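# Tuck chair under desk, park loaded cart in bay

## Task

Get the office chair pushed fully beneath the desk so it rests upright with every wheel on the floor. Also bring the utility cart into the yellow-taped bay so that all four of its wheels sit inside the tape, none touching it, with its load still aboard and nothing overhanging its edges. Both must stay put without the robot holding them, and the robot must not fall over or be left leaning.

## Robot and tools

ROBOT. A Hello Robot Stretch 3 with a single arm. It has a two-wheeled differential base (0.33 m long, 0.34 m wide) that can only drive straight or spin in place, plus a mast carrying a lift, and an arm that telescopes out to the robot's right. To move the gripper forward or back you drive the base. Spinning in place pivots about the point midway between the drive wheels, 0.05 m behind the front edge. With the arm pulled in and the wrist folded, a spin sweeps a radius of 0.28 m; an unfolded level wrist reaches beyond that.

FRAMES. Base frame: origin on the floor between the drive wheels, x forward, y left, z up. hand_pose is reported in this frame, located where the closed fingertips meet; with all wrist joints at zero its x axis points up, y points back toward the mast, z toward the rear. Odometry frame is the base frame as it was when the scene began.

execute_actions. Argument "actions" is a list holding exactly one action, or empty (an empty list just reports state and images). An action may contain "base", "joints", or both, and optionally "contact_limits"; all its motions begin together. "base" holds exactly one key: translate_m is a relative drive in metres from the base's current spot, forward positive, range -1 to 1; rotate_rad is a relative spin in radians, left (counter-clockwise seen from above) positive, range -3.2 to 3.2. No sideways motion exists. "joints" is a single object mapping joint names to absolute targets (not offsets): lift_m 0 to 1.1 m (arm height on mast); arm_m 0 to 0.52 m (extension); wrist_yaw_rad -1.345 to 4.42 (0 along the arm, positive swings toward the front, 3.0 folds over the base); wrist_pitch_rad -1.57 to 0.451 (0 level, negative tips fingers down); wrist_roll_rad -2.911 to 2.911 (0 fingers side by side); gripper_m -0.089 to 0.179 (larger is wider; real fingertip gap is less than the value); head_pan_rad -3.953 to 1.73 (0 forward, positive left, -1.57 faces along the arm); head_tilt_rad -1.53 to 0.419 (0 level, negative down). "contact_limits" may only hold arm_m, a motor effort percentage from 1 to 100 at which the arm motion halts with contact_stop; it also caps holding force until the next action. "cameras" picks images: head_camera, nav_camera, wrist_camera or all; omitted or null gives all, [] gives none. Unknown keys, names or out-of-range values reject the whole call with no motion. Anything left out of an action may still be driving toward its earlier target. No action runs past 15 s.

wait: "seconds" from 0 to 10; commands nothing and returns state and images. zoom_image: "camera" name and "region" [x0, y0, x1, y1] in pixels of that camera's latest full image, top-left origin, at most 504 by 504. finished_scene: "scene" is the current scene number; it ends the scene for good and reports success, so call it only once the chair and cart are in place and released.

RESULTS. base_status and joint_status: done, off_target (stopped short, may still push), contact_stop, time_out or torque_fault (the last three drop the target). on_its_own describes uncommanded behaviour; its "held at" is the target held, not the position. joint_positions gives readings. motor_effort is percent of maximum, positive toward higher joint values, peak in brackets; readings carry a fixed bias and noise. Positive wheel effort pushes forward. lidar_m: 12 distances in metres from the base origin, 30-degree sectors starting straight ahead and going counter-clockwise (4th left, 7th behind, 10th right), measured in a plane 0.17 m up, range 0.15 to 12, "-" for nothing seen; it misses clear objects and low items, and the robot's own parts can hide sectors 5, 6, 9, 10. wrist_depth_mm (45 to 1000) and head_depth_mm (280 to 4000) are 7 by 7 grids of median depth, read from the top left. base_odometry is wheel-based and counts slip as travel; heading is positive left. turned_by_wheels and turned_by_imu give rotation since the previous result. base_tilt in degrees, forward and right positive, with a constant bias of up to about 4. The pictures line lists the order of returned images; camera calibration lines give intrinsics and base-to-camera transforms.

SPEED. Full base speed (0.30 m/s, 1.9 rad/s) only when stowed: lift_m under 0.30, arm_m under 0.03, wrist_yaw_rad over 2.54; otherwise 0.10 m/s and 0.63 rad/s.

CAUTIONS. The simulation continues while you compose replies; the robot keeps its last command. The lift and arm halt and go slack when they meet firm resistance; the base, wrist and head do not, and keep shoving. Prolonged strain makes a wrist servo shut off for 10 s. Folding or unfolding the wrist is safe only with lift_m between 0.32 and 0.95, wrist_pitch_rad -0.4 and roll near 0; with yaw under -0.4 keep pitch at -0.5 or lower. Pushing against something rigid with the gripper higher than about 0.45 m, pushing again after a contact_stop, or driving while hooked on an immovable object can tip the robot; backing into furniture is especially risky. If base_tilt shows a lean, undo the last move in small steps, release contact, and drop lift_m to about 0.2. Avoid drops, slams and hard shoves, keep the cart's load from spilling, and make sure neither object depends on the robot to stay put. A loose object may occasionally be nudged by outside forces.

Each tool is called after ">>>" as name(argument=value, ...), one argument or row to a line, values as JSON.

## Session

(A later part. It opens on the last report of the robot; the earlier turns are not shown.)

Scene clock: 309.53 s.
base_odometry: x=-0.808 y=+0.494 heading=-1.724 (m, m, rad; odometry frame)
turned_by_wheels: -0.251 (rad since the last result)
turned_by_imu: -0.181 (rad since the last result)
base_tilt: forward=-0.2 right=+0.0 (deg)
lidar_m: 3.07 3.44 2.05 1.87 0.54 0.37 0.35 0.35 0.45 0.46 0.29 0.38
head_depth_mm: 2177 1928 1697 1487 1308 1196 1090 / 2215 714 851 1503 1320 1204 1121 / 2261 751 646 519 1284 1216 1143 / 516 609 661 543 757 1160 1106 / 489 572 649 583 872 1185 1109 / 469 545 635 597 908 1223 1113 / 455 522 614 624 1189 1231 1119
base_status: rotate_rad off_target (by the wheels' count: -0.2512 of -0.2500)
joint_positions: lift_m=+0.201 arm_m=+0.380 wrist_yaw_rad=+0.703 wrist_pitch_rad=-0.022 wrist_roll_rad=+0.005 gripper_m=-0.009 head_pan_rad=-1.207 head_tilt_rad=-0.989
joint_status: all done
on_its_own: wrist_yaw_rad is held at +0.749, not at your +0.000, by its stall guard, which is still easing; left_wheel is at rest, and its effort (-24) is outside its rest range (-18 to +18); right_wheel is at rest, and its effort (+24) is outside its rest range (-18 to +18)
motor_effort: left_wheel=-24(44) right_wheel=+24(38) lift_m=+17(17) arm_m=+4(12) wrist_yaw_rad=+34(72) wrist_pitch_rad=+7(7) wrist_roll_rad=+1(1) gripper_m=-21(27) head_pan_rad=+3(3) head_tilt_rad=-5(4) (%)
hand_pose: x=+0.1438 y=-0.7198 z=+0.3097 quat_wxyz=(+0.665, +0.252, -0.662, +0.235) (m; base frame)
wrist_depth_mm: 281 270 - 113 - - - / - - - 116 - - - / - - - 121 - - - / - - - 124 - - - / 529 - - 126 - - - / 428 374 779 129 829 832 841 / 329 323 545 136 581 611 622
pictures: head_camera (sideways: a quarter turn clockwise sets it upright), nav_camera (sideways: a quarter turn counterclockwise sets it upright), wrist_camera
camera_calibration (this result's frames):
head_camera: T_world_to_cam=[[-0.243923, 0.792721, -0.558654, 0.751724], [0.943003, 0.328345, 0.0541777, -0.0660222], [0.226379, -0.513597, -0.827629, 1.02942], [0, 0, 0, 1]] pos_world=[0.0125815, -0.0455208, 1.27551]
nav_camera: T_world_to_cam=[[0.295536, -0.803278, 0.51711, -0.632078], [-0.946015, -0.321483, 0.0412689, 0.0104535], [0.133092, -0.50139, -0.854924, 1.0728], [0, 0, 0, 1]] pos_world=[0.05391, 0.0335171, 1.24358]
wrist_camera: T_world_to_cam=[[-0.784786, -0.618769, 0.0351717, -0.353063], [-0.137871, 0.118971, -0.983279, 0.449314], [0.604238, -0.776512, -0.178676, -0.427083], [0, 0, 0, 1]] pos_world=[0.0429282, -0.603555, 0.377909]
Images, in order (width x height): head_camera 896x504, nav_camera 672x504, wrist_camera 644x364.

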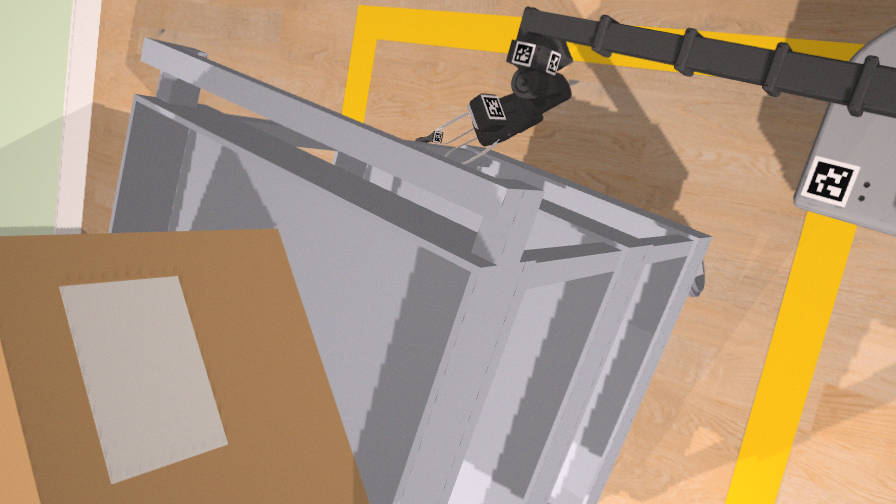

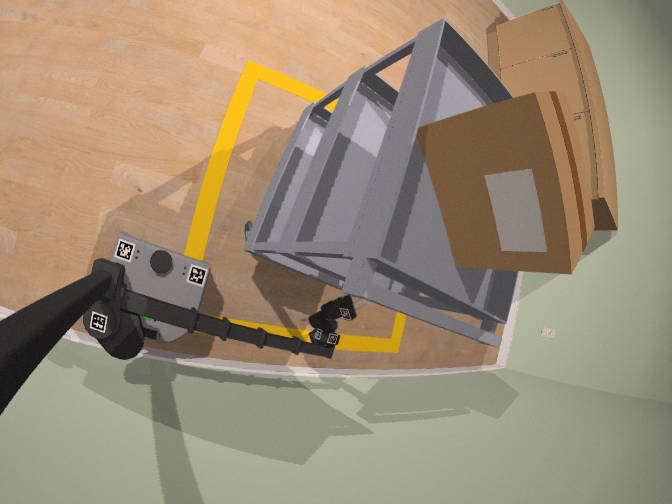

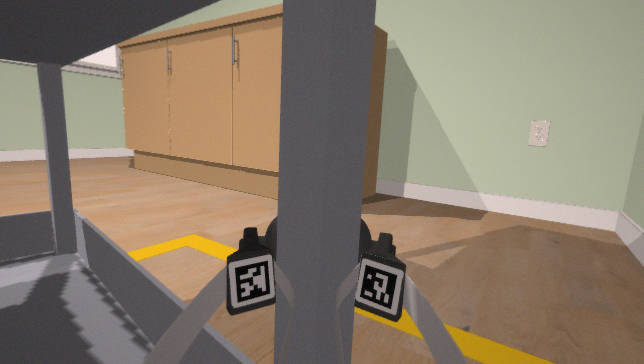

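Looks in; release and go check the far wheels.

>>> execute_actions(
  actions=[
    {"base":{"rotate_rad":0},"joints":{"gripper_m":0.12}},
  ],
  cameras=[],
)

>>> execute_actions(
  actions=[
    {"joints":{"arm_m":0.30,"wrist_yaw_rad":0.5}},
  ],
  cameras=[],
)

>>> execute_actions(
  actions=[
    {"joints":{"arm_m":0.02,"wrist_yaw_rad":0,"gripper_m":0,"wrist_pitch_rad":-1.25}},
  ],
  cameras=[],
)

>>> execute_actions(
  actions=[
    {"base":{"rotate_rad":0.5}},
  ],
  cameras=[],
)

>>> execute_actions(
  actions=[
    {"base":{"translate_m":0.85},"joints":{"head_pan_rad":-2.0}},
  ],
)

Scene clock: 324.10 s.
base_odometry: x=-0.808 y=+0.494 heading=-1.724 (m, m, rad; odometry frame)
turned_by_wheels: +0.000 (rad since the last result)
turned_by_imu: -0.001 (rad since the last result)
base_tilt: forward=-0.2 right=+0.1 (deg)
lidar_m: 3.11 3.45 2.04 1.87 0.54 0.37 0.35 0.35 0.45 0.46 0.29 0.39
head_depth_mm: 2170 1931 1700 1494 1311 1197 1087 / 2202 711 849 1499 1315 1202 1122 / 2247 749 647 515 1283 1207 1142 / 516 610 661 542 757 1165 1098 / 489 570 649 582 873 1187 1111 / 469 545 633 596 909 1218 1112 / 454 521 614 623 1196 1230 1117
base_status: done
joint_positions: lift_m=+0.201 arm_m=+0.380 wrist_yaw_rad=+0.684 wrist_pitch_rad=-0.022 wrist_roll_rad=+0.005 gripper_m=+0.120 head_pan_rad=-1.207 head_tilt_rad=-0.989
joint_status: all done
on_its_own: wrist_yaw_rad is held at +0.686, not at your +0.000, by its stall guard, which is not easing now
motor_effort: left_wheel=-1(6) right_wheel=+1(7) lift_m=+17(17) arm_m=+4(4) wrist_yaw_rad=+1(4) wrist_pitch_rad=+7(6) wrist_roll_rad=+1(1) gripper_m=+0(82) head_pan_rad=+4(3) head_tilt_rad=-4(5) (%)
hand_pose: x=+0.1402 y=-0.7228 z=+0.3097 quat_wxyz=(+0.667, +0.245, -0.665, +0.229) (m; base frame)
wrist_depth_mm: 281 274 - 113 - - - / - - - 117 - - - / - - - 120 - - - / - - - 122 - - - / 518 - - 126 - - - / 429 - 740 130 772 831 830 / 330 312 536 135 583 586 614
pictures: none
No camera images: the call's "cameras" was empty. Leave "cameras" out to get every camera's image.

Scene clock: 325.90 s.
base_odometry: x=-0.808 y=+0.494 heading=-1.724 (m, m, rad; odometry frame)
turned_by_wheels: +0.000 (rad since the last result)
turned_by_imu: +0.000 (rad since the last result)
base_tilt: forward=-0.2 right=+0.2 (deg)
lidar_m: 3.10 3.45 2.05 1.87 0.54 0.37 0.35 0.35 0.45 0.46 0.29 0.39
head_depth_mm: 2184 1929 1698 1490 1351 1196 1088 / 2211 709 850 1491 1321 1200 1123 / 2229 752 647 515 1289 1208 1138 / 517 609 661 541 757 1165 1103 / 488 571 648 582 871 1189 1106 / 468 543 633 596 906 1220 1113 / 454 521 615 624 1192 1231 1117
base_status: not commanded
joint_positions: lift_m=+0.201 arm_m=+0.300 wrist_yaw_rad=+0.501 wrist_pitch_rad=-0.022 wrist_roll_rad=+0.005 gripper_m=+0.120 head_pan_rad=-1.207 head_tilt_rad=-0.989
joint_status: all done
motor_effort: left_wheel=+0(1) right_wheel=+1(1) lift_m=+17(17) arm_m=-3(4) wrist_yaw_rad=-1(1) wrist_pitch_rad=+6(7) wrist_roll_rad=+1(1) gripper_m=+0(1) head_pan_rad=+3(3) head_tilt_rad=-5(5) (%)
hand_pose: x=+0.1013 y=-0.6695 z=+0.3097 quat_wxyz=(+0.686, +0.184, -0.684, +0.167) (m; base frame)
wrist_depth_mm: 281 263 - 177 - - 869 / - - - 183 - - 824 / - - - 190 - - 787 / - - - 194 - - 765 / 496 - - 199 - - 732 / 424 - 743 205 762 834 680 / 331 325 276 211 582 584 579
pictures: none
No camera images: the call's "cameras" was empty. Leave "cameras" out to get every camera's image.

Scene clock: 329.17 s.
base_odometry: x=-0.808 y=+0.494 heading=-1.724 (m, m, rad; odometry frame)
turned_by_wheels: +0.000 (rad since the last result)
turned_by_imu: -0.001 (rad since the last result)
base_tilt: forward=-0.1 right=+0.0 (deg)
lidar_m: 3.10 3.45 2.05 1.87 0.54 0.37 0.35 0.35 0.45 0.46 0.29 0.39
head_depth_mm: 2163 1922 1694 1485 1332 1193 1092 / 2205 709 849 1503 1338 1205 - / 2242 751 646 520 1281 1207 - / 516 608 660 542 758 1162 1104 / 489 572 650 583 871 1184 1108 / 469 545 633 596 907 1221 1111 / 455 522 616 622 1192 1236 1117
base_status: not commanded
joint_positions: lift_m=+0.201 arm_m=+0.020 wrist_yaw_rad=+0.001 wrist_pitch_rad=-1.251 wrist_roll_rad=+0.006 gripper_m=+0.000 head_pan_rad=-1.207 head_tilt_rad=-0.989
joint_status: all done
motor_effort: left_wheel=+0(1) right_wheel=+1(0) lift_m=+17(17) arm_m=-3(3) wrist_yaw_rad=+0(2) wrist_pitch_rad=+0(6) wrist_roll_rad=+1(1) gripper_m=-3(82) head_pan_rad=+3(3) head_tilt_rad=-5(5) (%)
hand_pose: x=-0.0216 y=-0.2229 z=+0.0887 quat_wxyz=(+0.572, +0.413, -0.574, -0.415) (m; base frame)
wrist_depth_mm: 275 280 285 288 290 296 296 / 269 275 277 278 279 286 287 / 258 265 267 269 272 277 281 / 254 256 259 262 268 269 272 / 248 249 253 257 258 261 265 / 240 243 245 - 252 253 255 / 237 237 - 243 246 247 250
pictures: none
No camera images: the call's "cameras" was empty. Leave "cameras" out to get every camera's image.

Scene clock: 330.90 s.
base_odometry: x=-0.808 y=+0.494 heading=-1.224 (m, m, rad; odometry frame)
turned_by_wheels: +0.500 (rad since the last result)
turned_by_imu: +0.502 (rad since the last result)
base_tilt: forward=-0.1 right=+0.0 (deg)
lidar_m: 3.43 2.04 2.34 0.56 0.37 0.35 0.35 0.44 0.53 0.29 0.38 3.11
head_depth_mm: 462 543 624 569 791 1193 1092 / 466 550 631 560 746 1158 - / 471 558 639 589 879 1171 - / 477 578 630 957 1217 1220 1104 / 2335 780 1041 1237 1344 1218 1107 / 2524 786 1664 1536 1363 1226 1119 / 2532 1986 1773 1553 1376 1230 1115
base_status: done
joint_positions: lift_m=+0.201 arm_m=+0.020 wrist_yaw_rad=+0.001 wrist_pitch_rad=-1.251 wrist_roll_rad=+0.006 gripper_m=+0.000 head_pan_rad=-1.207 head_tilt_rad=-0.989
joint_status: not commanded
motor_effort: left_wheel=-3(9) right_wheel=+3(5) lift_m=+17(17) arm_m=-3(3) wrist_yaw_rad=-1(0) wrist_pitch_rad=+0(0) wrist_roll_rad=+1(1) gripper_m=-2(3) head_pan_rad=+3(3) head_tilt_rad=-5(5) (%)
hand_pose: x=-0.0216 y=-0.2229 z=+0.0887 quat_wxyz=(+0.572, +0.413, -0.574, -0.415) (m; base frame)
wrist_depth_mm: 279 281 119 120 289 293 300 / 269 271 227 277 283 287 289 / 263 267 268 272 275 277 279 / 254 257 258 262 265 268 272 / 247 251 250 258 258 261 263 / 238 243 246 - 253 253 255 / 233 236 - 243 247 249 250
pictures: none
No camera images: the call's "cameras" was empty. Leave "cameras" out to get every camera's image.

Scene clock: 340.60 s.
base_odometry: x=-0.519 y=-0.306 heading=-1.224 (m, m, rad; odometry frame)
turned_by_wheels: +0.000 (rad since the last result)
turned_by_imu: -0.005 (rad since the last result)
base_tilt: forward=+0.0 right=+0.0 (deg)
lidar_m: 2.66 1.47 1.47 1.79 1.21 1.12 1.14 0.72 0.70 2.14 2.55 2.34
head_depth_mm: 804 757 1076 1321 1331 1198 1115 / 918 754 1086 1349 1336 1201 - / 2231 831 1114 1354 1345 1226 - / 2234 2042 1728 1519 1344 1231 - / 1979 2051 1755 1529 1365 1226 1106 / 1968 2070 1758 1542 1363 1229 1117 / 1963 2088 1770 1541 1372 1228 1119
base_status: done
joint_positions: lift_m=+0.201 arm_m=+0.020 wrist_yaw_rad=+0.001 wrist_pitch_rad=-1.251 wrist_roll_rad=+0.006 gripper_m=+0.000 head_pan_rad=-1.993 head_tilt_rad=-0.989
joint_status: all done
motor_effort: left_wheel=-3(4) right_wheel=+2(5) lift_m=+17(17) arm_m=-3(3) wrist_yaw_rad=+0(2) wrist_pitch_rad=+1(0) wrist_roll_rad=+1(1) gripper_m=-4(4) head_pan_rad=-3(38) head_tilt_rad=-5(5) (%)
hand_pose: x=-0.0216 y=-0.2229 z=+0.0887 quat_wxyz=(+0.572, +0.413, -0.574, -0.415) (m; base frame)
wrist_depth_mm: 276 280 284 288 289 293 299 / 270 274 275 278 281 285 291 / 260 263 267 271 273 279 279 / 257 255 258 262 265 271 272 / 248 249 252 257 257 261 263 / 241 243 247 - 251 252 255 / 234 237 - 244 246 247 249
pictures: head_camera (sideways: a quarter turn clockwise sets it upright), nav_camera (sideways: a quarter turn counterclockwise sets it upright), wrist_camera
camera_calibration (this result's frames):
head_camera: T_world_to_cam=[[0.388635, 0.732713, -0.558654, 0.747866], [0.898637, -0.435334, 0.0541777, -0.0657516], [-0.203505, -0.523083, -0.827629, 1.03205], [0, 0, 0, 1]] pos_world=[-0.0215338, -0.0367495, 1.27551]
nav_camera: T_world_to_cam=[[-0.359638, -0.776697, 0.51711, -0.628081], [-0.89591, 0.442314, 0.0412689, 0.0101478], [-0.260779, -0.448442, -0.854924, 1.0752], [0, 0, 0, 1]] pos_world=[0.063599, -0.0101517, 1.24358]
wrist_camera: T_world_to_cam=[[-0.998761, -0.0207622, 0.0452221, -0.0398403], [-0.0277637, 0.986699, -0.16017, 0.272838], [-0.0412951, -0.161228, -0.986053, 0.214016], [0, 0, 0, 1]] pos_world=[-0.0233781, -0.235531, 0.256534]
Images, in order (width x height): head_camera 896x504, nav_camera 672x504, wrist_camera 644x364.

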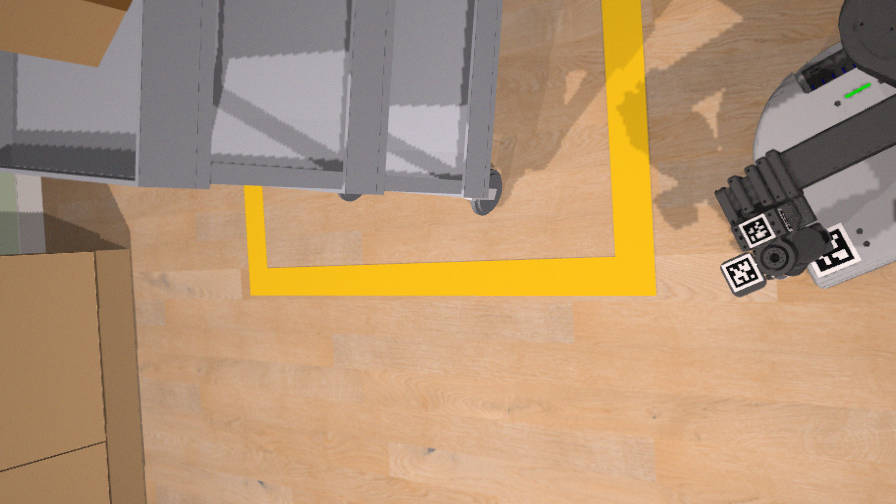

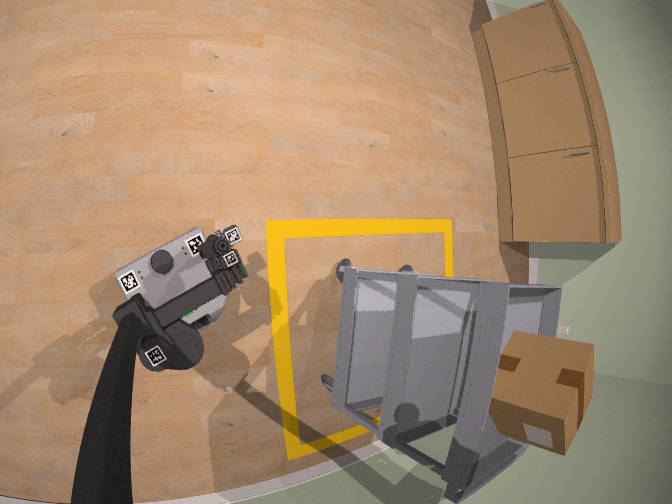

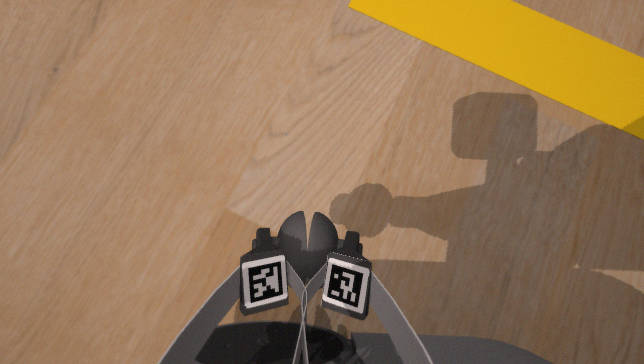

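>>> finished_scene(
  scene=2,
)

The scene is finished: the task was done.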